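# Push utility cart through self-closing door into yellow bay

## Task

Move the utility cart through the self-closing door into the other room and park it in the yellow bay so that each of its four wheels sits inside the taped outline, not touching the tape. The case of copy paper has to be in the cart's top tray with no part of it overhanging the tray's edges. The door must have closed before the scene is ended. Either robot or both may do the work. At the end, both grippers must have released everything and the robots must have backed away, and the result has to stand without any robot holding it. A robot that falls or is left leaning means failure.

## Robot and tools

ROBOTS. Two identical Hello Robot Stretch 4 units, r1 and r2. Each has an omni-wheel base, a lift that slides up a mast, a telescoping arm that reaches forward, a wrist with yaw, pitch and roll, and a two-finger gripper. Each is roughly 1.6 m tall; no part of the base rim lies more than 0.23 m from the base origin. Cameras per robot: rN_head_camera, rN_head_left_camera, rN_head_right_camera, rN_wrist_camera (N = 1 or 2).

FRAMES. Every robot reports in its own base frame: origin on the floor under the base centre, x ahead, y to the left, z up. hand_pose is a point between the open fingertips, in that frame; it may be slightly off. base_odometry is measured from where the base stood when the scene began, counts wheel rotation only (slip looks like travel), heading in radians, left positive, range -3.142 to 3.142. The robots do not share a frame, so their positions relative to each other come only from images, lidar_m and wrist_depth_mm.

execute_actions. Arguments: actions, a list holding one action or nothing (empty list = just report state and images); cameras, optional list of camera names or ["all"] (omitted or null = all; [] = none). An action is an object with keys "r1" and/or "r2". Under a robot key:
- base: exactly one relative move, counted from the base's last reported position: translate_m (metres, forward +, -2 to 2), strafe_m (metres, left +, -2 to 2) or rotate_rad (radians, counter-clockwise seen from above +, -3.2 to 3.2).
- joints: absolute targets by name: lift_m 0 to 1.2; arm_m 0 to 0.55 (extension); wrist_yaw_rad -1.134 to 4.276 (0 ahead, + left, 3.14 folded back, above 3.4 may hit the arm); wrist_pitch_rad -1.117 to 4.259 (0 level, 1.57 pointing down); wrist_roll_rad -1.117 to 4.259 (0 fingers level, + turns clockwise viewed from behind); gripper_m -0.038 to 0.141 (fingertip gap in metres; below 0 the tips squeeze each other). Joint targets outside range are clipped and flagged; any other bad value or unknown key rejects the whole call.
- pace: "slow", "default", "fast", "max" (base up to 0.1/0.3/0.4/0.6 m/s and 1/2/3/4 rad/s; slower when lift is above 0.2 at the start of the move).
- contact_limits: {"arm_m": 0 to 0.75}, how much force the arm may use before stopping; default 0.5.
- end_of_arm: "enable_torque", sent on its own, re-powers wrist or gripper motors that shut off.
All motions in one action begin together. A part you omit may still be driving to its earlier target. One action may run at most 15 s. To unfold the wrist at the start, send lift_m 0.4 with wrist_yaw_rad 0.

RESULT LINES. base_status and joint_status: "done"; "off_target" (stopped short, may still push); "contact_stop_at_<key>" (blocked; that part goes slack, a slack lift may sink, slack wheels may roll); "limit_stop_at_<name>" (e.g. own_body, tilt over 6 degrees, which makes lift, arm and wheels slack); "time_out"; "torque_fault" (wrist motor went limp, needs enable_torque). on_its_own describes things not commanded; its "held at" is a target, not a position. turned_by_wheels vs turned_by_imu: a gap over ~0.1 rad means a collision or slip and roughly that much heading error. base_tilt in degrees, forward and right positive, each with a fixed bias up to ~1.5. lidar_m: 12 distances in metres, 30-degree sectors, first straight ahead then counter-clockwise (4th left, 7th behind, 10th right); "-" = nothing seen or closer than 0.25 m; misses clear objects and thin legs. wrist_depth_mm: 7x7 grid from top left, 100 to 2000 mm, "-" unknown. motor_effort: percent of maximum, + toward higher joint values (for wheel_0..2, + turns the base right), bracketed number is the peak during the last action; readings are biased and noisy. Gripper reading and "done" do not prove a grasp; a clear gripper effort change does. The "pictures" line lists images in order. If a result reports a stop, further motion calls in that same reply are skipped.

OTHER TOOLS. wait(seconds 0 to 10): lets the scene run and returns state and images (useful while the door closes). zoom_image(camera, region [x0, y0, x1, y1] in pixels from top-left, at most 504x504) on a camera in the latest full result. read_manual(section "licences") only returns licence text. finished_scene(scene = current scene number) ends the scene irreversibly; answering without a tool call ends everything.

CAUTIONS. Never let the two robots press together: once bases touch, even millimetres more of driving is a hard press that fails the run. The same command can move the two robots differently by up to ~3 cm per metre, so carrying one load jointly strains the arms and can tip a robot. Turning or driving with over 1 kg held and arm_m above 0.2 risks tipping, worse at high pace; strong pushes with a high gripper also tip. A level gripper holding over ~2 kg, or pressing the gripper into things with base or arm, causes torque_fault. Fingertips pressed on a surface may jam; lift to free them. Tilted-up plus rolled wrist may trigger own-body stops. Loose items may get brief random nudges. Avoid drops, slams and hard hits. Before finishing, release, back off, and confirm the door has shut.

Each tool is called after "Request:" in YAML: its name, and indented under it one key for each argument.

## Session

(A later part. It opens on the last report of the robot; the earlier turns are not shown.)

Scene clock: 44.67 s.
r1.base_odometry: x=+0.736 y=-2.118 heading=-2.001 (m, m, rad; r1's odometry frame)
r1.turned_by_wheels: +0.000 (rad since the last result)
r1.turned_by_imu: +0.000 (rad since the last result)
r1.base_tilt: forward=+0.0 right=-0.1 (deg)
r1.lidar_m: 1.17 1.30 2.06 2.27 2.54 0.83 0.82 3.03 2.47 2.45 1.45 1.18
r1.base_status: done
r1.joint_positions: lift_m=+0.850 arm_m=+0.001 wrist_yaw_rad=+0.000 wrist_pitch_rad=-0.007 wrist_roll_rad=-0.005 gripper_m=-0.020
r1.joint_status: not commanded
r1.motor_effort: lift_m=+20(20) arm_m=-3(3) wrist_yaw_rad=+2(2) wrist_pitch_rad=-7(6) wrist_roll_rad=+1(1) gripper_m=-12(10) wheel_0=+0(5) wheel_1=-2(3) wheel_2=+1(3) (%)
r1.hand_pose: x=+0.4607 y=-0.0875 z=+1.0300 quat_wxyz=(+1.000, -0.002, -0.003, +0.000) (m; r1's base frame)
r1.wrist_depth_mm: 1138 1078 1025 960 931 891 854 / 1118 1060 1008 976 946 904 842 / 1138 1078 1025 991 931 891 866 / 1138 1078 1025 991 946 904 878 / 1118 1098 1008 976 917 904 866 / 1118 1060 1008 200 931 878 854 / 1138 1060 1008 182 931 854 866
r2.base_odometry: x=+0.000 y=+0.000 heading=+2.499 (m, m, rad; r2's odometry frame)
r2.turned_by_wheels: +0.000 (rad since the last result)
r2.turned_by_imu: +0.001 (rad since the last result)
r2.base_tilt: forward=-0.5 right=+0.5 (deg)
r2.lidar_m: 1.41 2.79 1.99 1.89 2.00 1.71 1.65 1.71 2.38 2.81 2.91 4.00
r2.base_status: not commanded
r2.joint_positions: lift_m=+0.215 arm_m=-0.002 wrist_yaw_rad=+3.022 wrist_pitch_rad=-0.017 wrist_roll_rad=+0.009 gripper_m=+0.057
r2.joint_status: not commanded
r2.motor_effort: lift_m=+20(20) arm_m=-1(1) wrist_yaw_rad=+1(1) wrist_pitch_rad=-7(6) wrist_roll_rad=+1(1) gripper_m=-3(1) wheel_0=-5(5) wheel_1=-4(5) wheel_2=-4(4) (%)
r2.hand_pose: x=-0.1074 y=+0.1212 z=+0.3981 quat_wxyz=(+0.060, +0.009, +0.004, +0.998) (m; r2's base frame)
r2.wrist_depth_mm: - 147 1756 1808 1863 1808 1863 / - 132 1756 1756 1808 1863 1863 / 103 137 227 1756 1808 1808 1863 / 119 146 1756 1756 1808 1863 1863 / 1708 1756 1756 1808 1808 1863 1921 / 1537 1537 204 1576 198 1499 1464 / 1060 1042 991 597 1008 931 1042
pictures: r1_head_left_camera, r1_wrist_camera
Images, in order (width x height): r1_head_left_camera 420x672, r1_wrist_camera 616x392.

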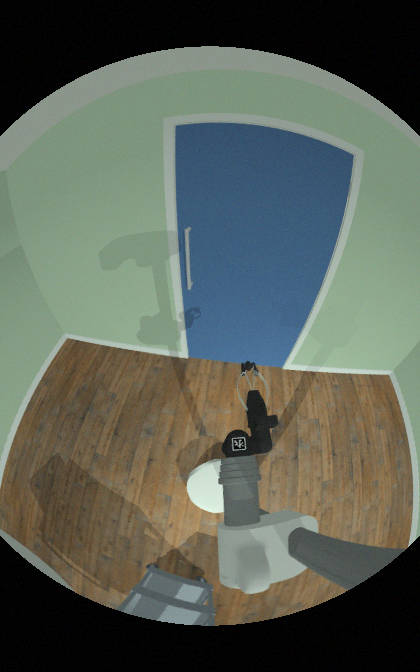

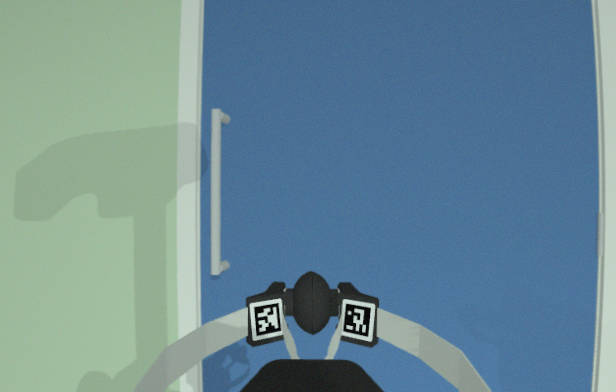

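Request:
execute_actions:
  actions:
    - {"r1":{"base":{"strafe_m":0.25},"joints":{"gripper_m":0.12}},"r2":{"base":{"strafe_m":0.9},"pace":"fast"}}
  cameras: []

Request:
execute_actions:
  actions:
    - {"r1":{"base":{"translate_m":0.2},"joints":{"arm_m":0.54}},"r2":{"base":{"translate_m":2},"pace":"fast"}}
  cameras: ["r1_wrist_camera"]

Request:
execute_actions:
  actions:
    - {"r1":{"joints":{"gripper_m":-0.035}},"r2":{"base":{"translate_m":1.4},"pace":"fast"}}
  cameras: ["r1_wrist_camera","r2_head_right_camera"]

Scene clock: 48.37 s.
r1.base_odometry: x=+0.963 y=-2.223 heading=-2.001 (m, m, rad; r1's odometry frame)
r1.turned_by_wheels: +0.000 (rad since the last result)
r1.turned_by_imu: +0.001 (rad since the last result)
r1.base_tilt: forward=+0.1 right=-0.1 (deg)
r1.lidar_m: 1.17 1.35 2.05 2.03 2.23 0.74 0.76 3.33 2.71 2.67 1.50 1.21
r1.base_status: done
r1.joint_positions: lift_m=+0.850 arm_m=+0.001 wrist_yaw_rad=+0.000 wrist_pitch_rad=-0.007 wrist_roll_rad=-0.005 gripper_m=+0.120
r1.joint_status: all done
r1.motor_effort: lift_m=+20(20) arm_m=-3(3) wrist_yaw_rad=+1(1) wrist_pitch_rad=-7(6) wrist_roll_rad=+0(0) gripper_m=-1(12) wheel_0=+2(9) wheel_1=-2(8) wheel_2=+1(1) (%)
r1.hand_pose: x=+0.4608 y=-0.0875 z=+1.0300 quat_wxyz=(+1.000, -0.002, -0.003, +0.000) (m; r1's base frame)
r1.wrist_depth_mm: 1205 1118 1060 1025 976 931 891 / 1160 1138 1078 1008 976 946 878 / 1182 1118 1060 1042 991 946 891 / 1205 1118 1060 1025 976 931 904 / 1160 1118 1060 1008 960 931 891 / 1182 1118 1025 1025 946 917 904 / 1182 1118 1078 143 976 917 891
r2.base_odometry: x=-0.539 y=-0.720 heading=+2.499 (m, m, rad; r2's odometry frame)
r2.turned_by_wheels: +0.000 (rad since the last result)
r2.turned_by_imu: +0.001 (rad since the last result)
r2.base_tilt: forward=-0.5 right=+0.7 (deg)
r2.lidar_m: 4.11 1.48 1.04 0.97 1.09 1.49 1.66 1.72 2.38 3.69 3.84 1.67
r2.base_status: done
r2.joint_positions: lift_m=+0.215 arm_m=-0.002 wrist_yaw_rad=+3.022 wrist_pitch_rad=-0.017 wrist_roll_rad=+0.009 gripper_m=+0.057
r2.joint_status: not commanded
r2.motor_effort: lift_m=+20(20) arm_m=-1(1) wrist_yaw_rad=+1(1) wrist_pitch_rad=-6(5) wrist_roll_rad=+0(1) gripper_m=-1(3) wheel_0=-2(13) wheel_1=+1(14) wheel_2=+0(5) (%)
r2.hand_pose: x=-0.1074 y=+0.1212 z=+0.3981 quat_wxyz=(+0.060, +0.009, +0.004, +0.998) (m; r2's base frame)
r2.wrist_depth_mm: - 147 1756 1808 1808 1756 1308 / - 132 1808 1808 1808 1808 1308 / 103 137 228 1808 1808 1808 1281 / 119 146 1756 1756 1863 1863 1281 / 1708 1756 1756 1756 1808 1808 1281 / 1499 1576 204 1576 198 1537 1281 / 1060 1042 991 591 1008 917 1025
pictures: none
No camera images: the call's "cameras" was empty. Leave "cameras" out to get every camera's image.

Scene clock: 54.67 s.
r1.base_odometry: x=+0.880 y=-2.404 heading=-2.001 (m, m, rad; r1's odometry frame)
r1.turned_by_wheels: +0.000 (rad since the last result)
r1.turned_by_imu: +0.000 (rad since the last result)
r1.base_tilt: forward=-0.1 right=-0.1 (deg)
r1.lidar_m: 0.95 1.13 1.78 2.00 1.24 1.37 0.95 3.38 2.76 2.53 1.26 1.02
r1.base_status: done
r1.joint_positions: lift_m=+0.850 arm_m=+0.539 wrist_yaw_rad=+0.000 wrist_pitch_rad=-0.007 wrist_roll_rad=-0.005 gripper_m=+0.120
r1.joint_status: all done
r1.motor_effort: lift_m=+20(20) arm_m=+6(4) wrist_yaw_rad=+0(2) wrist_pitch_rad=-6(6) wrist_roll_rad=+0(1) gripper_m=+0(0) wheel_0=+0(6) wheel_1=+2(5) wheel_2=+0(10) (%)
r1.hand_pose: x=+0.9984 y=-0.0874 z=+1.0301 quat_wxyz=(+1.000, -0.002, -0.003, +0.000) (m; r1's base frame)
r1.wrist_depth_mm: 317 306 286 206 264 251 244 / 320 304 283 207 264 252 244 / 317 303 283 206 264 253 244 / 317 306 283 207 265 252 246 / 319 303 283 207 264 252 245 / 319 303 278 208 262 249 244 / 322 304 282 148 262 248 243
r2.base_odometry: x=-2.141 y=+0.478 heading=+2.499 (m, m, rad; r2's odometry frame)
r2.turned_by_wheels: +0.000 (rad since the last result)
r2.turned_by_imu: +0.000 (rad since the last result)
r2.base_tilt: forward=-0.4 right=+0.6 (deg)
r2.lidar_m: 2.14 1.49 1.09 1.04 1.07 1.47 3.75 3.81 0.85 0.85 1.31 1.27
r2.base_status: done
r2.joint_positions: lift_m=+0.215 arm_m=-0.002 wrist_yaw_rad=+3.022 wrist_pitch_rad=-0.017 wrist_roll_rad=+0.009 gripper_m=+0.057
r2.joint_status: not commanded
r2.motor_effort: lift_m=+20(20) arm_m=-1(1) wrist_yaw_rad=+0(1) wrist_pitch_rad=-7(7) wrist_roll_rad=+0(0) gripper_m=-3(2) wheel_0=+1(10) wheel_1=+3(9) wheel_2=+2(14) (%)
r2.hand_pose: x=-0.1074 y=+0.1212 z=+0.3981 quat_wxyz=(+0.060, +0.009, +0.004, +0.998) (m; r2's base frame)
r2.wrist_depth_mm: - 147 - - - 1808 1281 / - 132 - - - 1756 1255 / 103 137 228 - - 1808 1281 / 119 147 - - - 1808 1308 / - - - - - 1808 1308 / 1499 1576 204 1537 198 1464 1281 / 1042 1042 991 591 1008 931 1008
pictures: r1_wrist_camera
Images, in order (width x height): r1_wrist_camera 616x392.

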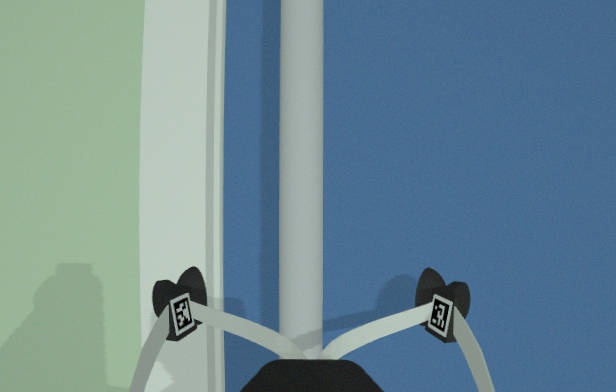

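Scene clock: 59.43 s.
r1.base_odometry: x=+0.880 y=-2.404 heading=-2.000 (m, m, rad; r1's odometry frame)
r1.turned_by_wheels: +0.001 (rad since the last result)
r1.turned_by_imu: +0.001 (rad since the last result)
r1.base_tilt: forward=+0.0 right=-0.1 (deg)
r1.lidar_m: 0.93 1.12 0.78 0.92 2.22 1.25 0.94 3.36 2.76 2.53 1.27 1.01
r1.base_status: not commanded
r1.joint_positions: lift_m=+0.850 arm_m=+0.540 wrist_yaw_rad=+0.006 wrist_pitch_rad=-0.007 wrist_roll_rad=-0.005 gripper_m=-0.034
r1.joint_status: all done
r1.on_its_own: wrist_yaw_rad is at rest, and its effort (-17) is outside its rest range (-13 to +13)
r1.motor_effort: lift_m=+20(20) arm_m=+2(6) wrist_yaw_rad=-17(22) wrist_pitch_rad=-6(6) wrist_roll_rad=+1(0) gripper_m=-19(19) wheel_0=+2(3) wheel_1=+3(3) wheel_2=+5(5) (%)
r1.hand_pose: x=+0.9995 y=-0.0856 z=+1.0301 quat_wxyz=(+1.000, -0.002, -0.003, +0.003) (m; r1's base frame)
r1.wrist_depth_mm: 322 304 277 256 249 238 231 / 320 306 277 195 250 239 231 / 319 301 276 193 250 240 231 / 322 306 277 193 250 237 231 / 322 304 276 193 250 239 231 / 320 304 201 193 184 238 231 / 320 217 271 185 247 233 232
r2.base_odometry: x=-3.262 y=+1.316 heading=+2.500 (m, m, rad; r2's odometry frame)
r2.turned_by_wheels: +0.000 (rad since the last result)
r2.turned_by_imu: +0.000 (rad since the last result)
r2.base_tilt: forward=-0.4 right=+0.8 (deg)
r2.lidar_m: 0.72 0.78 1.08 1.03 1.09 1.49 4.14 1.55 0.81 0.79 0.87 0.78
r2.base_status: done
r2.joint_positions: lift_m=+0.215 arm_m=-0.002 wrist_yaw_rad=+3.022 wrist_pitch_rad=-0.017 wrist_roll_rad=+0.009 gripper_m=+0.057
r2.joint_status: not commanded
r2.motor_effort: lift_m=+21(20) arm_m=-1(1) wrist_yaw_rad=+1(1) wrist_pitch_rad=-6(6) wrist_roll_rad=+0(2) gripper_m=-1(2) wheel_0=+3(10) wheel_1=+2(10) wheel_2=+0(14) (%)
r2.hand_pose: x=-0.1074 y=+0.1212 z=+0.3981 quat_wxyz=(+0.060, +0.009, +0.004, +0.998) (m; r2's base frame)
r2.wrist_depth_mm: - 147 - - - 1756 1336 / - 132 - - - 1808 1281 / 103 137 228 - - 1808 1308 / 119 146 - - - 1863 1281 / 1576 - - - - 1863 1308 / 1397 1576 204 1576 198 1499 1308 / 1042 1025 991 597 1008 931 1025
pictures: r1_wrist_camera, r2_head_right_camera
Images, in order (width x height): r1_wrist_camera 616x392, r2_head_right_camera 420x672.

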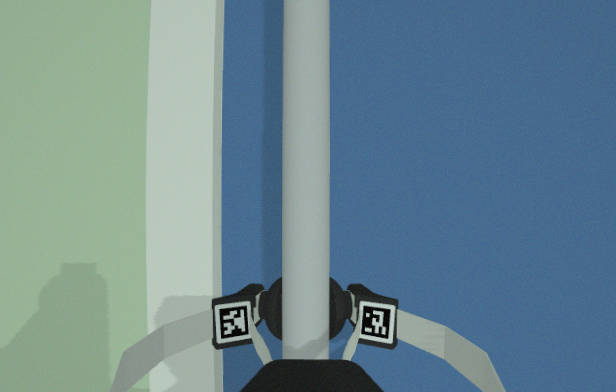

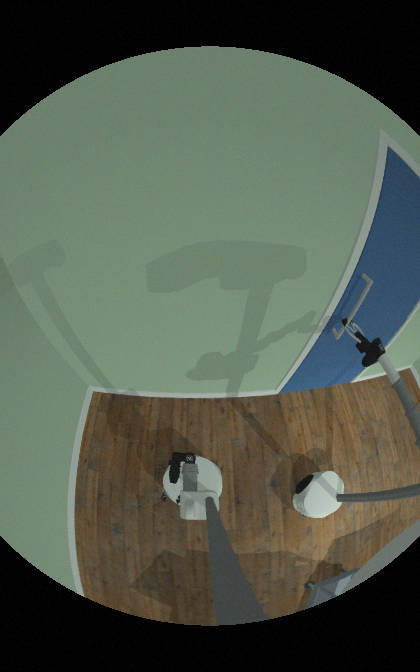

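Hooked. Pull.

Request:
execute_actions:
  actions:
    - {"r1":{"joints":{"arm_m":0.2},"pace":"slow"},"r2":{"base":{"translate_m":0.44}}}
  cameras: []

Request:
execute_actions:
  actions:
    - {"r1":{"base":{"strafe_m":-0.09},"joints":{"arm_m":0.0},"pace":"slow"}}
  cameras: []

Request:
execute_actions:
  actions:
    - {"r1":{"base":{"translate_m":-0.06},"pace":"slow"}}
  cameras: ["r1_wrist_camera","r2_head_right_camera"]

Scene clock: 65.63 s.
r1.base_odometry: x=+0.879 y=-2.404 heading=-2.003 (m, m, rad; r1's odometry frame)
r1.turned_by_wheels: -0.003 (rad since the last result)
r1.turned_by_imu: -0.003 (rad since the last result)
r1.base_tilt: forward=+0.0 right=+0.0 (deg)
r1.lidar_m: 0.59 0.98 0.97 2.00 2.21 3.48 0.95 3.36 2.74 2.55 1.22 0.69
r1.base_status: not commanded
r1.joint_positions: lift_m=+0.850 arm_m=+0.201 wrist_yaw_rad=-0.018 wrist_pitch_rad=-0.006 wrist_roll_rad=-0.005 gripper_m=-0.035
r1.joint_status: all done
r1.on_its_own: wrist_yaw_rad is at rest, and its effort (+51) is outside its rest range (-13 to +13)
r1.motor_effort: lift_m=+20(20) arm_m=-8(7) wrist_yaw_rad=+51(51) wrist_pitch_rad=-10(10) wrist_roll_rad=+1(0) gripper_m=-18(20) wheel_0=-14(14) wheel_1=-4(4) wheel_2=-5(5) (%)
r1.hand_pose: x=+0.6592 y=-0.0925 z=+1.0297 quat_wxyz=(+1.000, -0.002, -0.003, -0.009) (m; r1's base frame)
r1.wrist_depth_mm: 691 661 237 243 265 285 298 / 683 661 236 244 264 281 297 / 691 654 237 244 264 282 298 / 683 661 238 243 263 282 298 / 683 661 237 244 264 283 298 / 699 661 234 182 183 282 297 / 691 661 232 176 265 218 297
r2.base_odometry: x=-3.614 y=+1.579 heading=+2.500 (m, m, rad; r2's odometry frame)
r2.turned_by_wheels: +0.000 (rad since the last result)
r2.turned_by_imu: +0.002 (rad since the last result)
r2.base_tilt: forward=-0.3 right=+0.6 (deg)
r2.lidar_m: 0.29 0.32 0.45 1.05 1.05 1.50 4.13 1.10 0.97 0.85 0.44 0.32
r2.base_status: done
r2.joint_positions: lift_m=+0.215 arm_m=-0.002 wrist_yaw_rad=+3.022 wrist_pitch_rad=-0.017 wrist_roll_rad=+0.009 gripper_m=+0.057
r2.joint_status: not commanded
r2.motor_effort: lift_m=+20(20) arm_m=-1(1) wrist_yaw_rad=+1(1) wrist_pitch_rad=-7(6) wrist_roll_rad=+0(1) gripper_m=+0(0) wheel_0=+4(9) wheel_1=+2(9) wheel_2=-2(10) (%)
r2.hand_pose: x=-0.1074 y=+0.1212 z=+0.3981 quat_wxyz=(+0.060, +0.009, +0.004, +0.998) (m; r2's base frame)
r2.wrist_depth_mm: - 147 - - - 1756 1336 / - 132 - - - 1756 1281 / 103 137 228 - - 1808 1281 / 119 146 - - - 1808 1308 / 1808 - - - - 1863 1308 / 1499 1537 204 1576 198 1499 1281 / 1042 1042 991 597 1008 931 1008
pictures: none
No camera images: the call's "cameras" was empty. Leave "cameras" out to get every camera's image.

Scene clock: 68.90 s.
r1.base_odometry: x=+0.797 y=-2.367 heading=-2.004 (m, m, rad; r1's odometry frame)
r1.turned_by_wheels: -0.001 (rad since the last result)
r1.turned_by_imu: +0.000 (rad since the last result)
r1.base_tilt: forward=+0.0 right=-0.1 (deg)
r1.lidar_m: 0.37 1.05 1.04 2.09 2.31 0.98 0.97 3.29 2.67 2.50 1.22 0.41
r1.base_status: done
r1.joint_positions: lift_m=+0.850 arm_m=+0.003 wrist_yaw_rad=-0.013 wrist_pitch_rad=-0.006 wrist_roll_rad=-0.005 gripper_m=-0.035
r1.joint_status: all done
r1.on_its_own: wrist_yaw_rad is at rest, and its effort (+38) is outside its rest range (-13 to +13)
r1.motor_effort: lift_m=+20(20) arm_m=-9(8) wrist_yaw_rad=+38(52) wrist_pitch_rad=-8(10) wrist_roll_rad=+1(2) gripper_m=-16(18) wheel_0=-9(15) wheel_1=-1(10) wheel_2=+0(6) (%)
r1.hand_pose: x=+0.4607 y=-0.0912 z=+1.0298 quat_wxyz=(+1.000, -0.003, -0.003, -0.007) (m; r1's base frame)
r1.wrist_depth_mm: 931 878 215 229 274 320 373 / 891 866 214 229 273 319 370 / 904 854 215 229 273 319 368 / 904 866 216 231 272 317 366 / 917 866 216 228 273 317 368 / 904 878 209 178 179 319 368 / 917 866 187 167 268 297 373
r2.base_odometry: x=-3.614 y=+1.579 heading=+2.500 (m, m, rad; r2's odometry frame)
r2.turned_by_wheels: +0.000 (rad since the last result)
r2.turned_by_imu: +0.001 (rad since the last result)
r2.base_tilt: forward=-0.5 right=+0.6 (deg)
r2.lidar_m: 0.30 0.31 0.45 1.06 1.10 1.53 4.10 1.95 1.01 1.01 0.44 0.31
r2.base_status: not commanded
r2.joint_positions: lift_m=+0.215 arm_m=-0.002 wrist_yaw_rad=+3.022 wrist_pitch_rad=-0.017 wrist_roll_rad=+0.009 gripper_m=+0.057
r2.joint_status: not commanded
r2.motor_effort: lift_m=+21(20) arm_m=-1(1) wrist_yaw_rad=+0(0) wrist_pitch_rad=-7(6) wrist_roll_rad=-1(0) gripper_m=-2(1) wheel_0=+3(4) wheel_1=+2(2) wheel_2=-2(2) (%)
r2.hand_pose: x=-0.1074 y=+0.1212 z=+0.3981 quat_wxyz=(+0.060, +0.009, +0.004, +0.998) (m; r2's base frame)
r2.wrist_depth_mm: - 147 - - - 1808 1336 / - 132 - - - 1808 1281 / 103 137 228 - - 1808 1308 / 119 146 - - - 1808 1308 / 1756 - - - - 1808 1308 / 1499 1576 204 1618 198 1499 1281 / 1060 1042 991 591 1008 931 1025
pictures: none
No camera images: the call's "cameras" was empty. Leave "cameras" out to get every camera's image.

Scene clock: 71.27 s.
r1.base_odometry: x=+0.822 y=-2.312 heading=-2.005 (m, m, rad; r1's odometry frame)
r1.turned_by_wheels: -0.001 (rad since the last result)
r1.turned_by_imu: -0.260 (rad since the last result)
r1.base_tilt: forward=+0.1 right=+0.0 (deg)
r1.lidar_m: 0.39 1.01 0.97 2.03 2.06 2.64 0.94 1.02 2.90 2.69 1.64 0.56
r1.base_status: done
r1.joint_positions: lift_m=+0.850 arm_m=+0.002 wrist_yaw_rad=-0.008 wrist_pitch_rad=-0.006 wrist_roll_rad=-0.006 gripper_m=-0.034
r1.joint_status: not commanded
r1.on_its_own: wrist_yaw_rad is at rest, and its effort (+23) is outside its rest range (-13 to +13)
r1.motor_effort: lift_m=+20(20) arm_m=-9(9) wrist_yaw_rad=+23(67) wrist_pitch_rad=-8(9) wrist_roll_rad=+4(3) gripper_m=-20(23) wheel_0=-15(27) wheel_1=-3(18) wheel_2=+3(9) (%)
r1.hand_pose: x=+0.4612 y=-0.0897 z=+1.0299 quat_wxyz=(+1.000, -0.003, -0.003, -0.004) (m; r1's base frame)
r1.wrist_depth_mm: 778 186 206 233 332 488 788 / 778 187 208 232 332 480 820 / 768 186 207 232 330 484 809 / 778 187 208 232 329 477 798 / 778 187 208 231 330 480 831 / 788 187 196 179 182 484 820 / 768 182 194 169 320 278 788
r2.base_odometry: x=-3.614 y=+1.579 heading=+2.500 (m, m, rad; r2's odometry frame)
r2.turned_by_wheels: +0.000 (rad since the last result)
r2.turned_by_imu: +0.001 (rad since the last result)
r2.base_tilt: forward=-0.5 right=+0.8 (deg)
r2.lidar_m: 0.27 0.31 0.45 1.04 1.11 1.51 4.11 1.18 1.02 1.04 0.45 0.29
r2.base_status: not commanded
r2.joint_positions: lift_m=+0.215 arm_m=-0.002 wrist_yaw_rad=+3.022 wrist_pitch_rad=-0.017 wrist_roll_rad=+0.009 gripper_m=+0.057
r2.joint_status: not commanded
r2.motor_effort: lift_m=+20(20) arm_m=-1(1) wrist_yaw_rad=+0(1) wrist_pitch_rad=-6(6) wrist_roll_rad=+1(1) gripper_m=-7(2) wheel_0=+4(3) wheel_1=+2(2) wheel_2=-2(2) (%)
r2.hand_pose: x=-0.1074 y=+0.1212 z=+0.3981 quat_wxyz=(+0.060, +0.009, +0.004, +0.998) (m; r2's base frame)
r2.wrist_depth_mm: - 147 - - - 1756 1308 / - 132 - - - 1808 1281 / 103 137 228 - - 1808 1281 / 119 146 - - - 1863 1308 / 1808 - - - - 1863 1281 / 1537 1576 204 1618 198 1499 1281 / 1042 1060 991 591 1008 931 1025
pictures: r1_wrist_camera, r2_head_right_camera
Images, in order (width x height): r1_wrist_camera 616x392, r2_head_right_camera 420x672.

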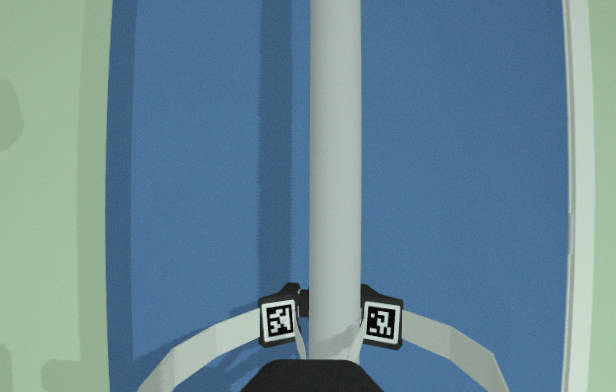

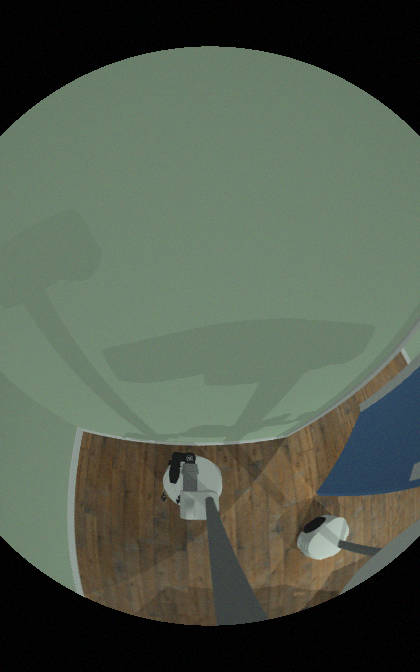

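Request:
execute_actions:
  actions:
    - {"r2":{"base":{"strafe_m":-1.0}}}
  cameras: ["r2_head_right_camera"]

Scene clock: 76.03 s.
r1.base_odometry: x=+0.822 y=-2.312 heading=-2.005 (m, m, rad; r1's odometry frame)
r1.turned_by_wheels: +0.000 (rad since the last result)
r1.turned_by_imu: +0.000 (rad since the last result)
r1.base_tilt: forward=+0.0 right=+0.0 (deg)
r1.lidar_m: 0.36 0.52 1.34 2.04 2.07 2.66 0.94 1.03 2.90 2.69 1.63 0.55
r1.base_status: not commanded
r1.joint_positions: lift_m=+0.850 arm_m=+0.002 wrist_yaw_rad=-0.008 wrist_pitch_rad=-0.006 wrist_roll_rad=-0.006 gripper_m=-0.034
r1.joint_status: not commanded
r1.on_its_own: wrist_yaw_rad is at rest, and its effort (+22) is outside its rest range (-13 to +13)
r1.motor_effort: lift_m=+20(20) arm_m=-9(10) wrist_yaw_rad=+22(23) wrist_pitch_rad=-8(8) wrist_roll_rad=+4(4) gripper_m=-19(20) wheel_0=-15(14) wheel_1=-3(3) wheel_2=+3(3) (%)
r1.hand_pose: x=+0.4612 y=-0.0896 z=+1.0299 quat_wxyz=(+1.000, -0.003, -0.003, -0.004) (m; r1's base frame)
r1.wrist_depth_mm: 788 186 207 232 332 488 798 / 768 187 207 233 334 484 820 / 778 188 207 232 330 477 798 / 778 186 206 232 330 473 798 / 768 187 207 232 332 477 809 / 788 187 197 178 181 477 831 / 778 181 193 168 319 281 798
r2.base_odometry: x=-3.016 y=+2.380 heading=+2.500 (m, m, rad; r2's odometry frame)
r2.turned_by_wheels: +0.000 (rad since the last result)
r2.turned_by_imu: +0.003 (rad since the last result)
r2.base_tilt: forward=-0.3 right=+0.7 (deg)
r2.lidar_m: 3.25 0.35 0.46 1.25 2.13 0.60 0.25 - 0.25 0.28 0.52 3.38
r2.base_status: done
r2.joint_positions: lift_m=+0.215 arm_m=-0.002 wrist_yaw_rad=+3.022 wrist_pitch_rad=-0.017 wrist_roll_rad=+0.009 gripper_m=+0.057
r2.joint_status: not commanded
r2.motor_effort: lift_m=+20(20) arm_m=-1(1) wrist_yaw_rad=+1(1) wrist_pitch_rad=-7(6) wrist_roll_rad=+1(1) gripper_m=-1(4) wheel_0=+2(11) wheel_1=+0(11) wheel_2=+0(0) (%)
r2.hand_pose: x=-0.1074 y=+0.1212 z=+0.3981 quat_wxyz=(+0.060, +0.009, +0.004, +0.998) (m; r2's base frame)
r2.wrist_depth_mm: - 147 - - - - - / - 132 917 - - - - / 103 137 228 - - - - / 119 146 904 - - - - / 304 355 1808 - - - - / 309 351 204 831 198 1499 1464 / 307 347 627 402 1025 931 1025
pictures: r2_head_right_camera
Images, in order (width x height): r2_head_right_camera 420x672.

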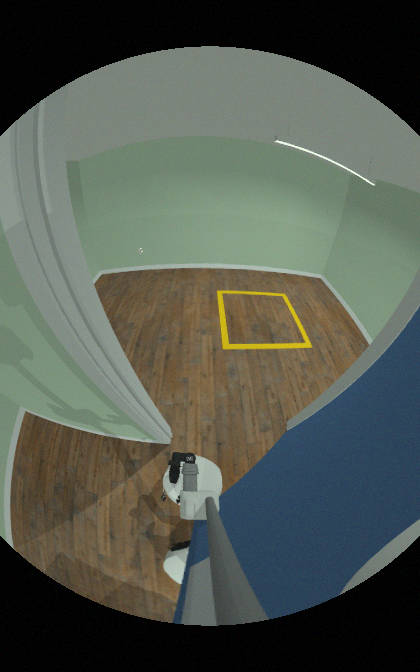

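Request:
execute_actions:
  actions:
    - {"r1":{"joints":{"gripper_m":0.12}}}
  cameras: []

Request:
execute_actions:
  actions:
    - {"r1":{"base":{"translate_m":-0.3}}}
  cameras: []

Request:
execute_actions:
  actions:
    - {"r1":{"base":{"rotate_rad":1.66}}}
  cameras: []

Request:
execute_actions:
  actions:
    - {"r1":{"base":{"translate_m":-1.6}}}
  cameras: []

Request:
execute_actions:
  actions:
    - {"r2":{"base":{"strafe_m":-0.48},"pace":"slow"},"r1":{"base":{"strafe_m":-0.3}}}
  cameras: ["r2_head_right_camera","r1_head_left_camera","r1_wrist_camera"]

Scene clock: 78.60 s.
r1.base_odometry: x=+0.823 y=-2.312 heading=-2.004 (m, m, rad; r1's odometry frame)
r1.turned_by_wheels: +0.001 (rad since the last result)
r1.turned_by_imu: +0.001 (rad since the last result)
r1.base_tilt: forward=+0.0 right=-0.1 (deg)
r1.lidar_m: 0.38 0.51 1.35 2.01 2.04 2.66 0.93 1.02 2.90 2.68 1.62 0.59
r1.base_status: not commanded
r1.joint_positions: lift_m=+0.850 arm_m=+0.002 wrist_yaw_rad=-0.008 wrist_pitch_rad=-0.007 wrist_roll_rad=-0.005 gripper_m=+0.120
r1.joint_status: all done
r1.on_its_own: wrist_yaw_rad is at rest, and its effort (+22) is outside its rest range (-13 to +13)
r1.motor_effort: lift_m=+20(20) arm_m=-4(9) wrist_yaw_rad=+22(26) wrist_pitch_rad=-6(8) wrist_roll_rad=+1(4) gripper_m=-1(20) wheel_0=-5(15) wheel_1=-2(3) wheel_2=-2(3) (%)
r1.hand_pose: x=+0.4604 y=-0.0896 z=+1.0301 quat_wxyz=(+1.000, -0.003, -0.003, -0.004) (m; r1's base frame)
r1.wrist_depth_mm: 768 201 220 248 351 500 788 / 778 201 221 248 349 496 809 / 778 200 222 247 351 492 809 / 778 199 223 250 347 496 809 / 778 199 223 248 351 496 798 / 788 202 206 181 199 496 820 / 768 198 219 148 351 500 778
r2.base_odometry: x=-3.016 y=+2.380 heading=+2.500 (m, m, rad; r2's odometry frame)
r2.turned_by_wheels: +0.000 (rad since the last result)
r2.turned_by_imu: +0.001 (rad since the last result)
r2.base_tilt: forward=-0.4 right=+0.8 (deg)
r2.lidar_m: 3.24 0.35 0.45 1.22 2.13 0.64 0.25 - 0.25 0.27 0.51 3.40
r2.base_status: not commanded
r2.joint_positions: lift_m=+0.215 arm_m=-0.002 wrist_yaw_rad=+3.022 wrist_pitch_rad=-0.017 wrist_roll_rad=+0.009 gripper_m=+0.057
r2.joint_status: not commanded
r2.motor_effort: lift_m=+20(20) arm_m=-1(0) wrist_yaw_rad=+0(0) wrist_pitch_rad=-6(6) wrist_roll_rad=+2(0) gripper_m=-1(4) wheel_0=+2(2) wheel_1=-2(3) wheel_2=+3(3) (%)
r2.hand_pose: x=-0.1074 y=+0.1212 z=+0.3981 quat_wxyz=(+0.060, +0.009, +0.004, +0.998) (m; r2's base frame)
r2.wrist_depth_mm: - 147 917 - - - - / - 132 917 - - - - / 103 137 228 - - - - / 119 146 387 - - - - / 296 342 917 - - - - / 298 342 204 831 198 1499 1464 / 297 336 634 404 1008 931 1025
pictures: none
No camera images: the call's "cameras" was empty. Leave "cameras" out to get every camera's image.

Scene clock: 81.07 s.
r1.base_odometry: x=+0.949 y=-2.040 heading=-2.005 (m, m, rad; r1's odometry frame)
r1.turned_by_wheels: +0.000 (rad since the last result)
r1.turned_by_imu: +0.001 (rad since the last result)
r1.base_tilt: forward=-0.1 right=-0.1 (deg)
r1.lidar_m: 0.68 1.34 1.75 1.99 2.03 2.62 0.64 0.69 2.92 2.74 2.12 0.99
r1.base_status: done
r1.joint_positions: lift_m=+0.850 arm_m=+0.002 wrist_yaw_rad=+0.000 wrist_pitch_rad=-0.007 wrist_roll_rad=-0.005 gripper_m=+0.120
r1.joint_status: not commanded
r1.motor_effort: lift_m=+20(20) arm_m=-5(4) wrist_yaw_rad=+2(23) wrist_pitch_rad=-6(6) wrist_roll_rad=+2(2) gripper_m=+0(0) wheel_0=+0(8) wheel_1=-1(8) wheel_2=-2(10) (%)
r1.hand_pose: x=+0.4610 y=-0.0875 z=+1.0301 quat_wxyz=(+1.000, -0.003, -0.003, +0.000) (m; r1's base frame)
r1.wrist_depth_mm: 1060 1078 1118 535 723 1025 1205 / 1098 1118 1078 549 707 1008 1182 / 1060 1078 1078 549 723 991 1229 / 1060 1098 1098 544 715 991 1182 / 1078 1078 1078 544 715 991 1160 / 1078 1078 488 530 634 1008 1182 / 1078 1078 1078 148 707 976 1182
r2.base_odometry: x=-3.016 y=+2.380 heading=+2.500 (m, m, rad; r2's odometry frame)
r2.turned_by_wheels: +0.000 (rad since the last result)
r2.turned_by_imu: +0.001 (rad since the last result)
r2.base_tilt: forward=-0.3 right=+0.6 (deg)
r2.lidar_m: 3.25 0.35 0.43 1.23 2.13 2.92 0.25 - 0.25 0.27 0.51 3.37
r2.base_status: not commanded
r2.joint_positions: lift_m=+0.215 arm_m=-0.002 wrist_yaw_rad=+3.022 wrist_pitch_rad=-0.017 wrist_roll_rad=+0.009 gripper_m=+0.057
r2.joint_status: not commanded
r2.motor_effort: lift_m=+19(20) arm_m=-1(1) wrist_yaw_rad=+0(1) wrist_pitch_rad=-6(6) wrist_roll_rad=+2(2) gripper_m=+1(1) wheel_0=+2(2) wheel_1=-2(3) wheel_2=+3(3) (%)
r2.hand_pose: x=-0.1074 y=+0.1212 z=+0.3981 quat_wxyz=(+0.060, +0.009, +0.004, +0.998) (m; r2's base frame)
r2.wrist_depth_mm: - 147 1229 - - - - / - 132 1229 - - - - / 103 137 229 - - - - / 119 146 384 - - - - / 294 343 1205 - - - - / 300 340 204 991 199 1499 1464 / 298 334 960 539 1025 931 1025
pictures: none
No camera images: the call's "cameras" was empty. Leave "cameras" out to get every camera's image.

Scene clock: 83.17 s.
r1.base_odometry: x=+0.949 y=-2.040 heading=-0.345 (m, m, rad; r1's odometry frame)
r1.turned_by_wheels: +1.660 (rad since the last result)
r1.turned_by_imu: +1.683 (rad since the last result)
r1.base_tilt: forward=-0.1 right=-0.1 (deg)
r1.lidar_m: 2.00 2.08 2.87 0.64 0.71 2.81 2.72 1.91 0.83 0.70 1.38 1.91
r1.base_status: done
r1.joint_positions: lift_m=+0.850 arm_m=+0.002 wrist_yaw_rad=+0.000 wrist_pitch_rad=-0.007 wrist_roll_rad=-0.005 gripper_m=+0.120
r1.joint_status: not commanded
r1.motor_effort: lift_m=+20(20) arm_m=-5(5) wrist_yaw_rad=+1(2) wrist_pitch_rad=-6(6) wrist_roll_rad=+2(2) gripper_m=+0(0) wheel_0=-1(6) wheel_1=+0(5) wheel_2=-1(9) (%)
r1.hand_pose: x=+0.4610 y=-0.0874 z=+1.0301 quat_wxyz=(+1.000, -0.003, -0.003, +0.000) (m; r1's base frame)
r1.wrist_depth_mm: 1921 1863 1808 1921 1756 1808 1756 / 1808 1808 1808 1808 1863 1756 1808 / 1863 1756 1863 1808 1808 1756 1808 / 1863 1808 1808 1756 1808 1756 1808 / 1863 1808 1808 1808 1756 1756 1756 / 1808 1863 1756 1756 1756 1756 1708 / 1863 1808 1756 148 1756 1708 1756
r2.base_odometry: x=-3.016 y=+2.380 heading=+2.500 (m, m, rad; r2's odometry frame)
r2.turned_by_wheels: +0.000 (rad since the last result)
r2.turned_by_imu: +0.001 (rad since the last result)
r2.base_tilt: forward=-0.3 right=+0.5 (deg)
r2.lidar_m: 3.23 0.34 0.47 1.24 2.15 0.95 0.25 - 0.25 0.25 0.51 3.38
r2.base_status: not commanded
r2.joint_positions: lift_m=+0.215 arm_m=-0.002 wrist_yaw_rad=+3.022 wrist_pitch_rad=-0.017 wrist_roll_rad=+0.009 gripper_m=+0.057
r2.joint_status: not commanded
r2.motor_effort: lift_m=+20(20) arm_m=-1(1) wrist_yaw_rad=+1(0) wrist_pitch_rad=-6(7) wrist_roll_rad=+1(1) gripper_m=-4(3) wheel_0=+2(2) wheel_1=-2(3) wheel_2=+3(3) (%)
r2.hand_pose: x=-0.1074 y=+0.1212 z=+0.3981 quat_wxyz=(+0.060, +0.009, +0.004, +0.998) (m; r2's base frame)
r2.wrist_depth_mm: - 147 1008 - - - - / - 132 1008 - - - - / 103 138 228 - - - - / 119 146 387 - - - - / 294 342 1008 - - - - / 300 342 204 991 198 1499 1499 / 297 334 946 549 1025 931 1042
pictures: none
No camera images: the call's "cameras" was empty. Leave "cameras" out to get every camera's image.

Scene clock: 90.00 s.
r1.base_odometry: x=-0.557 y=-1.499 heading=-0.345 (m, m, rad; r1's odometry frame)
r1.turned_by_wheels: +0.000 (rad since the last result)
r1.turned_by_imu: +0.006 (rad since the last result)
r1.base_tilt: forward=+0.0 right=-0.1 (deg)
r1.lidar_m: 3.59 1.43 1.86 4.23 1.57 1.13 1.09 1.15 1.36 1.30 1.36 1.50
r1.base_status: done
r1.joint_positions: lift_m=+0.850 arm_m=+0.002 wrist_yaw_rad=+0.000 wrist_pitch_rad=-0.007 wrist_roll_rad=-0.005 gripper_m=+0.120
r1.joint_status: not commanded
r1.motor_effort: lift_m=+20(20) arm_m=-4(5) wrist_yaw_rad=+1(1) wrist_pitch_rad=-6(6) wrist_roll_rad=+2(2) gripper_m=-1(1) wheel_0=-2(7) wheel_1=+0(4) wheel_2=+0(9) (%)
r1.hand_pose: x=+0.4610 y=-0.0874 z=+1.0301 quat_wxyz=(+1.000, -0.003, -0.003, +0.000) (m; r1's base frame)
r1.wrist_depth_mm: - - - - - - 1138 / - - - - - - 1118 / - - - - - - 1098 / - - - - - - 1138 / 1229 - - - - - 1118 / 1576 - - - - 1255 1118 / 1255 1499 - 148 - 1205 1098
r2.base_odometry: x=-3.016 y=+2.380 heading=+2.500 (m, m, rad; r2's odometry frame)
r2.turned_by_wheels: +0.000 (rad since the last result)
r2.turned_by_imu: +0.003 (rad since the last result)
r2.base_tilt: forward=-0.5 right=+0.6 (deg)
r2.lidar_m: 3.25 0.36 0.46 1.23 2.14 2.92 0.25 - 0.25 0.26 0.54 3.40
r2.base_status: not commanded
r2.joint_positions: lift_m=+0.215 arm_m=-0.002 wrist_yaw_rad=+3.022 wrist_pitch_rad=-0.017 wrist_roll_rad=+0.009 gripper_m=+0.057
r2.joint_status: not commanded
r2.motor_effort: lift_m=+20(19) arm_m=-1(1) wrist_yaw_rad=+0(0) wrist_pitch_rad=-6(6) wrist_roll_rad=+1(1) gripper_m=-4(6) wheel_0=+2(2) wheel_1=-3(2) wheel_2=+3(4) (%)
r2.hand_pose: x=-0.1074 y=+0.1212 z=+0.3981 quat_wxyz=(+0.060, +0.009, +0.004, +0.998) (m; r2's base frame)
r2.wrist_depth_mm: - 147 - - - - - / - 132 1983 - - - - / 103 137 228 - - - - / 119 146 387 - - - - / 296 343 1808 - - - - / 298 342 204 1576 198 1499 1464 / 297 334 976 597 1008 931 1025
pictures: none
No camera images: the call's "cameras" was empty. Leave "cameras" out to get every camera's image.

Scene clock: 95.93 s.
r1.base_odometry: x=-0.658 y=-1.782 heading=-0.345 (m, m, rad; r1's odometry frame)
r1.turned_by_wheels: +0.000 (rad since the last result)
r1.turned_by_imu: +0.000 (rad since the last result)
r1.base_tilt: forward=-0.1 right=+0.0 (deg)
r1.lidar_m: 0.88 1.60 1.81 4.25 1.58 1.15 1.10 1.15 1.05 1.00 1.05 0.92
r1.base_status: done
r1.joint_positions: lift_m=+0.850 arm_m=+0.002 wrist_yaw_rad=+0.000 wrist_pitch_rad=-0.007 wrist_roll_rad=-0.005 gripper_m=+0.120
r1.joint_status: not commanded
r1.motor_effort: lift_m=+19(20) arm_m=-4(4) wrist_yaw_rad=+1(1) wrist_pitch_rad=-6(6) wrist_roll_rad=+2(2) gripper_m=+0(0) wheel_0=+0(9) wheel_1=+0(7) wheel_2=+1(2) (%)
r1.hand_pose: x=+0.4610 y=-0.0874 z=+1.0301 quat_wxyz=(+1.000, -0.003, -0.003, +0.000) (m; r1's base frame)
r1.wrist_depth_mm: - - - 741 707 647 627 / - - - 741 699 647 621 / - - - 741 699 654 621 / - - - 741 699 654 621 / - - - 750 699 654 615 / - - - 723 691 640 621 / - - - 148 676 640 621
r2.base_odometry: x=-2.729 y=+2.765 heading=+2.500 (m, m, rad; r2's odometry frame)
r2.turned_by_wheels: +0.000 (rad since the last result)
r2.turned_by_imu: +0.003 (rad since the last result)
r2.base_tilt: forward=-0.3 right=+0.7 (deg)
r2.lidar_m: 3.26 3.38 0.73 1.25 2.64 1.75 0.44 0.25 0.25 - 0.25 0.42
r2.base_status: done
r2.joint_positions: lift_m=+0.215 arm_m=-0.002 wrist_yaw_rad=+3.022 wrist_pitch_rad=-0.017 wrist_roll_rad=+0.009 gripper_m=+0.057
r2.joint_status: not commanded
r2.motor_effort: lift_m=+19(20) arm_m=-1(1) wrist_yaw_rad=+0(0) wrist_pitch_rad=-7(7) wrist_roll_rad=+1(0) gripper_m=-2(3) wheel_0=+5(10) wheel_1=-3(11) wheel_2=+0(0) (%)
r2.hand_pose: x=-0.1074 y=+0.1212 z=+0.3981 quat_wxyz=(+0.060, +0.009, +0.004, +0.998) (m; r2's base frame)
r2.wrist_depth_mm: - 147 - - - - - / - 132 - - - - - / 103 137 228 - - - - / 119 146 707 - - - - / 368 517 - - - - - / 382 512 204 1576 198 1499 1499 / 377 496 946 591 1008 931 1008
pictures: r1_head_left_camera, r1_wrist_camera, r2_head_right_camera
Images, in order (width x height): r1_head_left_camera 420x672, r1_wrist_camera 616x392, r2_head_right_camera 420x672.

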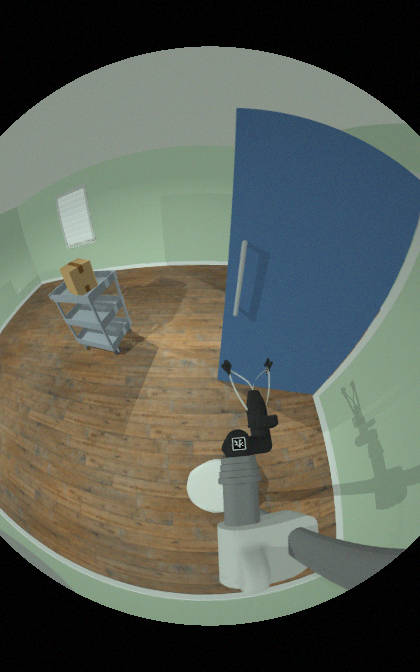

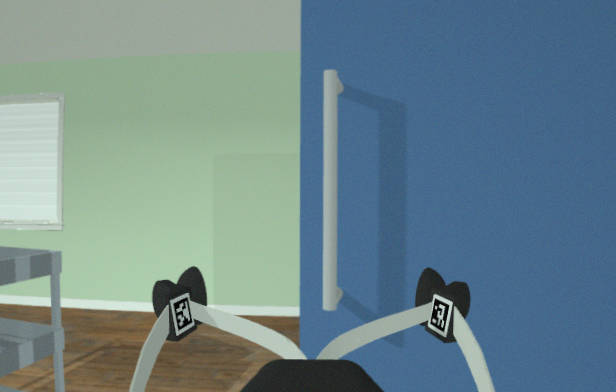

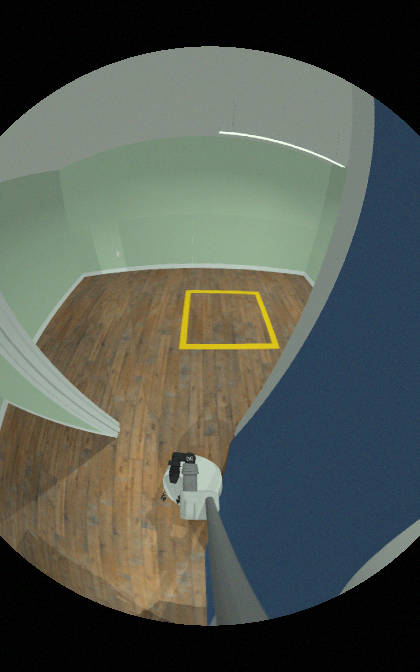

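Handle at ~0.67 from camera, 0.04 right.

Request:
execute_actions:
  actions:
    - {"r1":{"base":{"strafe_m":-0.04},"joints":{"arm_m":0.4}}}
  cameras: ["r1_wrist_camera"]

Scene clock: 98.27 s.
r1.base_odometry: x=-0.672 y=-1.819 heading=-0.344 (m, m, rad; r1's odometry frame)
r1.turned_by_wheels: +0.000 (rad since the last result)
r1.turned_by_imu: +0.001 (rad since the last result)
r1.base_tilt: forward=+0.0 right=-0.1 (deg)
r1.lidar_m: 0.87 1.61 1.74 4.22 1.58 1.16 1.10 1.17 1.01 0.95 1.01 0.94
r1.base_status: done
r1.joint_positions: lift_m=+0.850 arm_m=+0.399 wrist_yaw_rad=+0.000 wrist_pitch_rad=-0.007 wrist_roll_rad=-0.005 gripper_m=+0.120
r1.joint_status: all done
r1.motor_effort: lift_m=+19(19) arm_m=+6(7) wrist_yaw_rad=+1(2) wrist_pitch_rad=-6(6) wrist_roll_rad=+1(2) gripper_m=+0(1) wheel_0=+1(8) wheel_1=+1(8) wheel_2=+1(2) (%)
r1.hand_pose: x=+0.8584 y=-0.0874 z=+1.0301 quat_wxyz=(+1.000, -0.003, -0.004, +0.000) (m; r1's base frame)
r1.wrist_depth_mm: - - - 322 310 291 279 / - - - 324 309 291 278 / - - - 324 310 293 279 / - - - 322 312 293 277 / - - - 322 312 293 279 / - - 342 322 309 286 278 / - - - 148 309 285 279
r2.base_odometry: x=-2.729 y=+2.765 heading=+2.500 (m, m, rad; r2's odometry frame)
r2.turned_by_wheels: +0.000 (rad since the last result)
r2.turned_by_imu: +0.001 (rad since the last result)
r2.base_tilt: forward=-0.4 right=+0.7 (deg)
r2.lidar_m: 3.23 3.39 0.73 1.24 2.62 1.77 0.45 0.25 0.25 - 0.25 0.41
r2.base_status: not commanded
r2.joint_positions: lift_m=+0.215 arm_m=-0.002 wrist_yaw_rad=+3.022 wrist_pitch_rad=-0.017 wrist_roll_rad=+0.009 gripper_m=+0.057
r2.joint_status: not commanded
r2.motor_effort: lift_m=+20(19) arm_m=-1(1) wrist_yaw_rad=+0(0) wrist_pitch_rad=-7(6) wrist_roll_rad=+1(1) gripper_m=-2(1) wheel_0=+4(6) wheel_1=-4(8) wheel_2=+0(1) (%)
r2.hand_pose: x=-0.1074 y=+0.1212 z=+0.3981 quat_wxyz=(+0.060, +0.009, +0.004, +0.998) (m; r2's base frame)
r2.wrist_depth_mm: - 147 - - - - - / - 132 - - - - - / 103 137 228 - - - - / 119 146 707 - - - - / 368 512 - - - - - / 379 512 204 1576 198 1499 1464 / 377 492 946 591 1008 917 1025
pictures: r1_wrist_camera
Images, in order (width x height): r1_wrist_camera 616x392.

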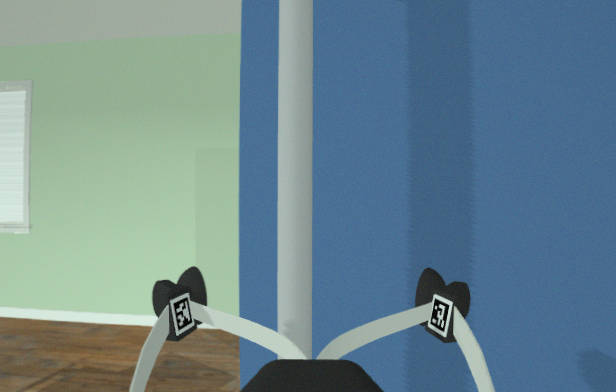

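Request:
execute_actions:
  actions:
    - {"r1":{"base":{"strafe_m":0.012},"joints":{"arm_m":0.455}}}
  cameras: []

Request:
execute_actions:
  actions:
    - {"r1":{"joints":{"gripper_m":-0.035}}}
  cameras: []

Request:
execute_actions:
  actions:
    - {"r1":{"joints":{"arm_m":0.2},"pace":"slow"}}
  cameras: ["r1_wrist_camera","r1_head_left_camera"]

Scene clock: 99.47 s.
r1.base_odometry: x=-0.668 y=-1.808 heading=-0.344 (m, m, rad; r1's odometry frame)
r1.turned_by_wheels: +0.000 (rad since the last result)
r1.turned_by_imu: +0.000 (rad since the last result)
r1.base_tilt: forward=-0.1 right=-0.1 (deg)
r1.lidar_m: 0.87 1.61 1.77 4.25 1.57 1.15 1.11 1.17 1.01 0.97 1.03 0.93
r1.base_status: done
r1.joint_positions: lift_m=+0.850 arm_m=+0.454 wrist_yaw_rad=+0.000 wrist_pitch_rad=-0.007 wrist_roll_rad=-0.005 gripper_m=+0.120
r1.joint_status: all done
r1.motor_effort: lift_m=+19(19) arm_m=+5(4) wrist_yaw_rad=+1(1) wrist_pitch_rad=-6(6) wrist_roll_rad=+2(2) gripper_m=-1(0) wheel_0=-1(6) wheel_1=+1(8) wheel_2=+0(1) (%)
r1.hand_pose: x=+0.9134 y=-0.0874 z=+1.0301 quat_wxyz=(+1.000, -0.003, -0.004, +0.000) (m; r1's base frame)
r1.wrist_depth_mm: - - - 272 263 244 234 / - - - 271 262 246 236 / - - - 272 263 246 236 / - - - 272 262 247 236 / - - - 271 260 247 235 / - - 290 270 259 242 235 / - - - 143 260 243 234
r2.base_odometry: x=-2.729 y=+2.765 heading=+2.500 (m, m, rad; r2's odometry frame)
r2.turned_by_wheels: +0.000 (rad since the last result)
r2.turned_by_imu: +0.000 (rad since the last result)
r2.base_tilt: forward=-0.5 right=+0.8 (deg)
r2.lidar_m: 3.23 3.38 0.74 1.26 2.67 1.76 0.46 0.25 0.25 - 0.25 0.37
r2.base_status: not commanded
r2.joint_positions: lift_m=+0.215 arm_m=-0.002 wrist_yaw_rad=+3.022 wrist_pitch_rad=-0.017 wrist_roll_rad=+0.009 gripper_m=+0.057
r2.joint_status: not commanded
r2.motor_effort: lift_m=+20(20) arm_m=-1(1) wrist_yaw_rad=+1(0) wrist_pitch_rad=-7(6) wrist_roll_rad=+1(2) gripper_m=-3(4) wheel_0=+4(4) wheel_1=-3(4) wheel_2=+0(0) (%)
r2.hand_pose: x=-0.1074 y=+0.1212 z=+0.3981 quat_wxyz=(+0.060, +0.009, +0.004, +0.998) (m; r2's base frame)
r2.wrist_depth_mm: - 147 - - - - - / - 132 - - - - - / 103 137 228 - - - - / 119 146 707 - - - - / 368 517 - - - - - / 382 508 204 1576 198 1499 1499 / 377 492 960 597 1025 931 1008
pictures: none
No camera images: the call's "cameras" was empty. Leave "cameras" out to get every camera's image.

Scene clock: 101.77 s.
r1.base_odometry: x=-0.668 y=-1.808 heading=-0.344 (m, m, rad; r1's odometry frame)
r1.turned_by_wheels: +0.000 (rad since the last result)
r1.turned_by_imu: +0.001 (rad since the last result)
r1.base_tilt: forward=+0.0 right=+0.0 (deg)
r1.lidar_m: 0.86 1.61 1.77 4.24 1.55 1.14 1.09 1.17 1.03 0.96 1.03 0.92
r1.base_status: not commanded
r1.joint_positions: lift_m=+0.850 arm_m=+0.455 wrist_yaw_rad=+0.004 wrist_pitch_rad=-0.007 wrist_roll_rad=-0.005 gripper_m=-0.034
r1.joint_status: all done
r1.motor_effort: lift_m=+19(19) arm_m=+2(6) wrist_yaw_rad=-10(12) wrist_pitch_rad=-6(6) wrist_roll_rad=+2(2) gripper_m=-19(20) wheel_0=-1(1) wheel_1=+2(1) wheel_2=+3(3) (%)
r1.hand_pose: x=+0.9143 y=-0.0863 z=+1.0301 quat_wxyz=(+1.000, -0.003, -0.003, +0.002) (m; r1's base frame)
r1.wrist_depth_mm: - - - 257 247 233 223 / - - - 198 247 233 223 / - - - 197 249 235 224 / - - - 257 248 233 223 / - - - 256 247 233 224 / - - 186 193 201 231 222 / - - - 187 245 189 223
r2.base_odometry: x=-2.729 y=+2.765 heading=+2.500 (m, m, rad; r2's odometry frame)
r2.turned_by_wheels: +0.000 (rad since the last result)
r2.turned_by_imu: +0.001 (rad since the last result)
r2.base_tilt: forward=-0.3 right=+0.7 (deg)
r2.lidar_m: 3.25 3.37 0.74 1.25 2.64 1.76 0.47 0.25 0.25 0.25 0.25 0.43
r2.base_status: not commanded
r2.joint_positions: lift_m=+0.215 arm_m=-0.002 wrist_yaw_rad=+3.022 wrist_pitch_rad=-0.017 wrist_roll_rad=+0.009 gripper_m=+0.057
r2.joint_status: not commanded
r2.motor_effort: lift_m=+19(19) arm_m=-1(0) wrist_yaw_rad=+1(0) wrist_pitch_rad=-6(7) wrist_roll_rad=+0(0) gripper_m=-1(4) wheel_0=+4(4) wheel_1=-3(4) wheel_2=+0(0) (%)
r2.hand_pose: x=-0.1074 y=+0.1212 z=+0.3981 quat_wxyz=(+0.060, +0.009, +0.004, +0.998) (m; r2's base frame)
r2.wrist_depth_mm: - 147 - - - - - / - 132 - - - - - / 103 137 228 - - - - / 119 146 741 - - - - / 379 535 - - - - - / 392 530 204 1618 198 1499 1464 / 389 508 991 591 1008 931 1025
pictures: none
No camera images: the call's "cameras" was empty. Leave "cameras" out to get every camera's image.

Scene clock: 105.60 s.
r1.base_odometry: x=-0.668 y=-1.808 heading=-0.343 (m, m, rad; r1's odometry frame)
r1.turned_by_wheels: +0.001 (rad since the last result)
r1.turned_by_imu: +0.001 (rad since the last result)
r1.base_tilt: forward=-0.1 right=-0.1 (deg)
r1.lidar_m: 0.61 1.61 1.78 4.19 1.56 1.16 1.10 1.18 1.00 0.98 1.02 0.68
r1.base_status: not commanded
r1.joint_positions: lift_m=+0.850 arm_m=+0.201 wrist_yaw_rad=+0.009 wrist_pitch_rad=-0.006 wrist_roll_rad=-0.005 gripper_m=-0.034
r1.joint_status: all done
r1.on_its_own: wrist_yaw_rad is at rest, and its effort (-24) is outside its rest range (-13 to +13)
r1.motor_effort: lift_m=+19(19) arm_m=-6(6) wrist_yaw_rad=-24(37) wrist_pitch_rad=-8(8) wrist_roll_rad=+2(2) gripper_m=-19(20) wheel_0=+6(7) wheel_1=+2(3) wheel_2=+8(8) (%)
r1.hand_pose: x=+0.6613 y=-0.0849 z=+1.0299 quat_wxyz=(+1.000, -0.003, -0.003, +0.004) (m; r1's base frame)
r1.wrist_depth_mm: - - 262 194 260 262 262 / - - 262 193 260 262 262 / - - 259 194 262 260 259 / - - 260 193 259 262 260 / - - 260 194 263 260 259 / - - 188 195 260 259 262 / - - 260 186 263 259 259
r2.base_odometry: x=-2.729 y=+2.765 heading=+2.500 (m, m, rad; r2's odometry frame)
r2.turned_by_wheels: +0.000 (rad since the last result)
r2.turned_by_imu: +0.001 (rad since the last result)
r2.base_tilt: forward=-0.3 right=+0.7 (deg)
r2.lidar_m: 3.25 3.37 0.74 1.24 2.62 1.75 1.74 0.45 0.33 0.29 0.30 0.42
r2.base_status: not commanded
r2.joint_positions: lift_m=+0.215 arm_m=-0.002 wrist_yaw_rad=+3.022 wrist_pitch_rad=-0.017 wrist_roll_rad=+0.009 gripper_m=+0.057
r2.joint_status: not commanded
r2.motor_effort: lift_m=+20(19) arm_m=-1(1) wrist_yaw_rad=+0(0) wrist_pitch_rad=-7(7) wrist_roll_rad=+1(2) gripper_m=-3(1) wheel_0=+4(4) wheel_1=-4(4) wheel_2=+0(0) (%)
r2.hand_pose: x=-0.1074 y=+0.1212 z=+0.3981 quat_wxyz=(+0.060, +0.009, +0.004, +0.998) (m; r2's base frame)
r2.wrist_depth_mm: - 147 - - - - - / - 132 - - - - - / 103 137 228 - - - - / 119 146 - - - - - / 640 - - - - - - / 676 1576 204 1576 198 1464 1464 / 668 1042 991 591 1008 917 1025
pictures: r1_head_left_camera, r1_wrist_camera
Images, in order (width x height): r1_head_left_camera 420x672, r1_wrist_camera 616x392.

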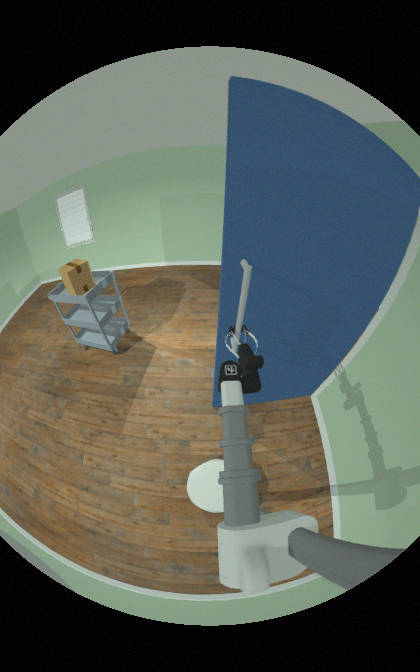

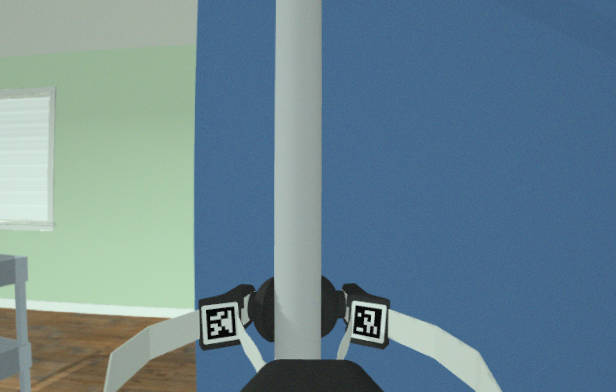

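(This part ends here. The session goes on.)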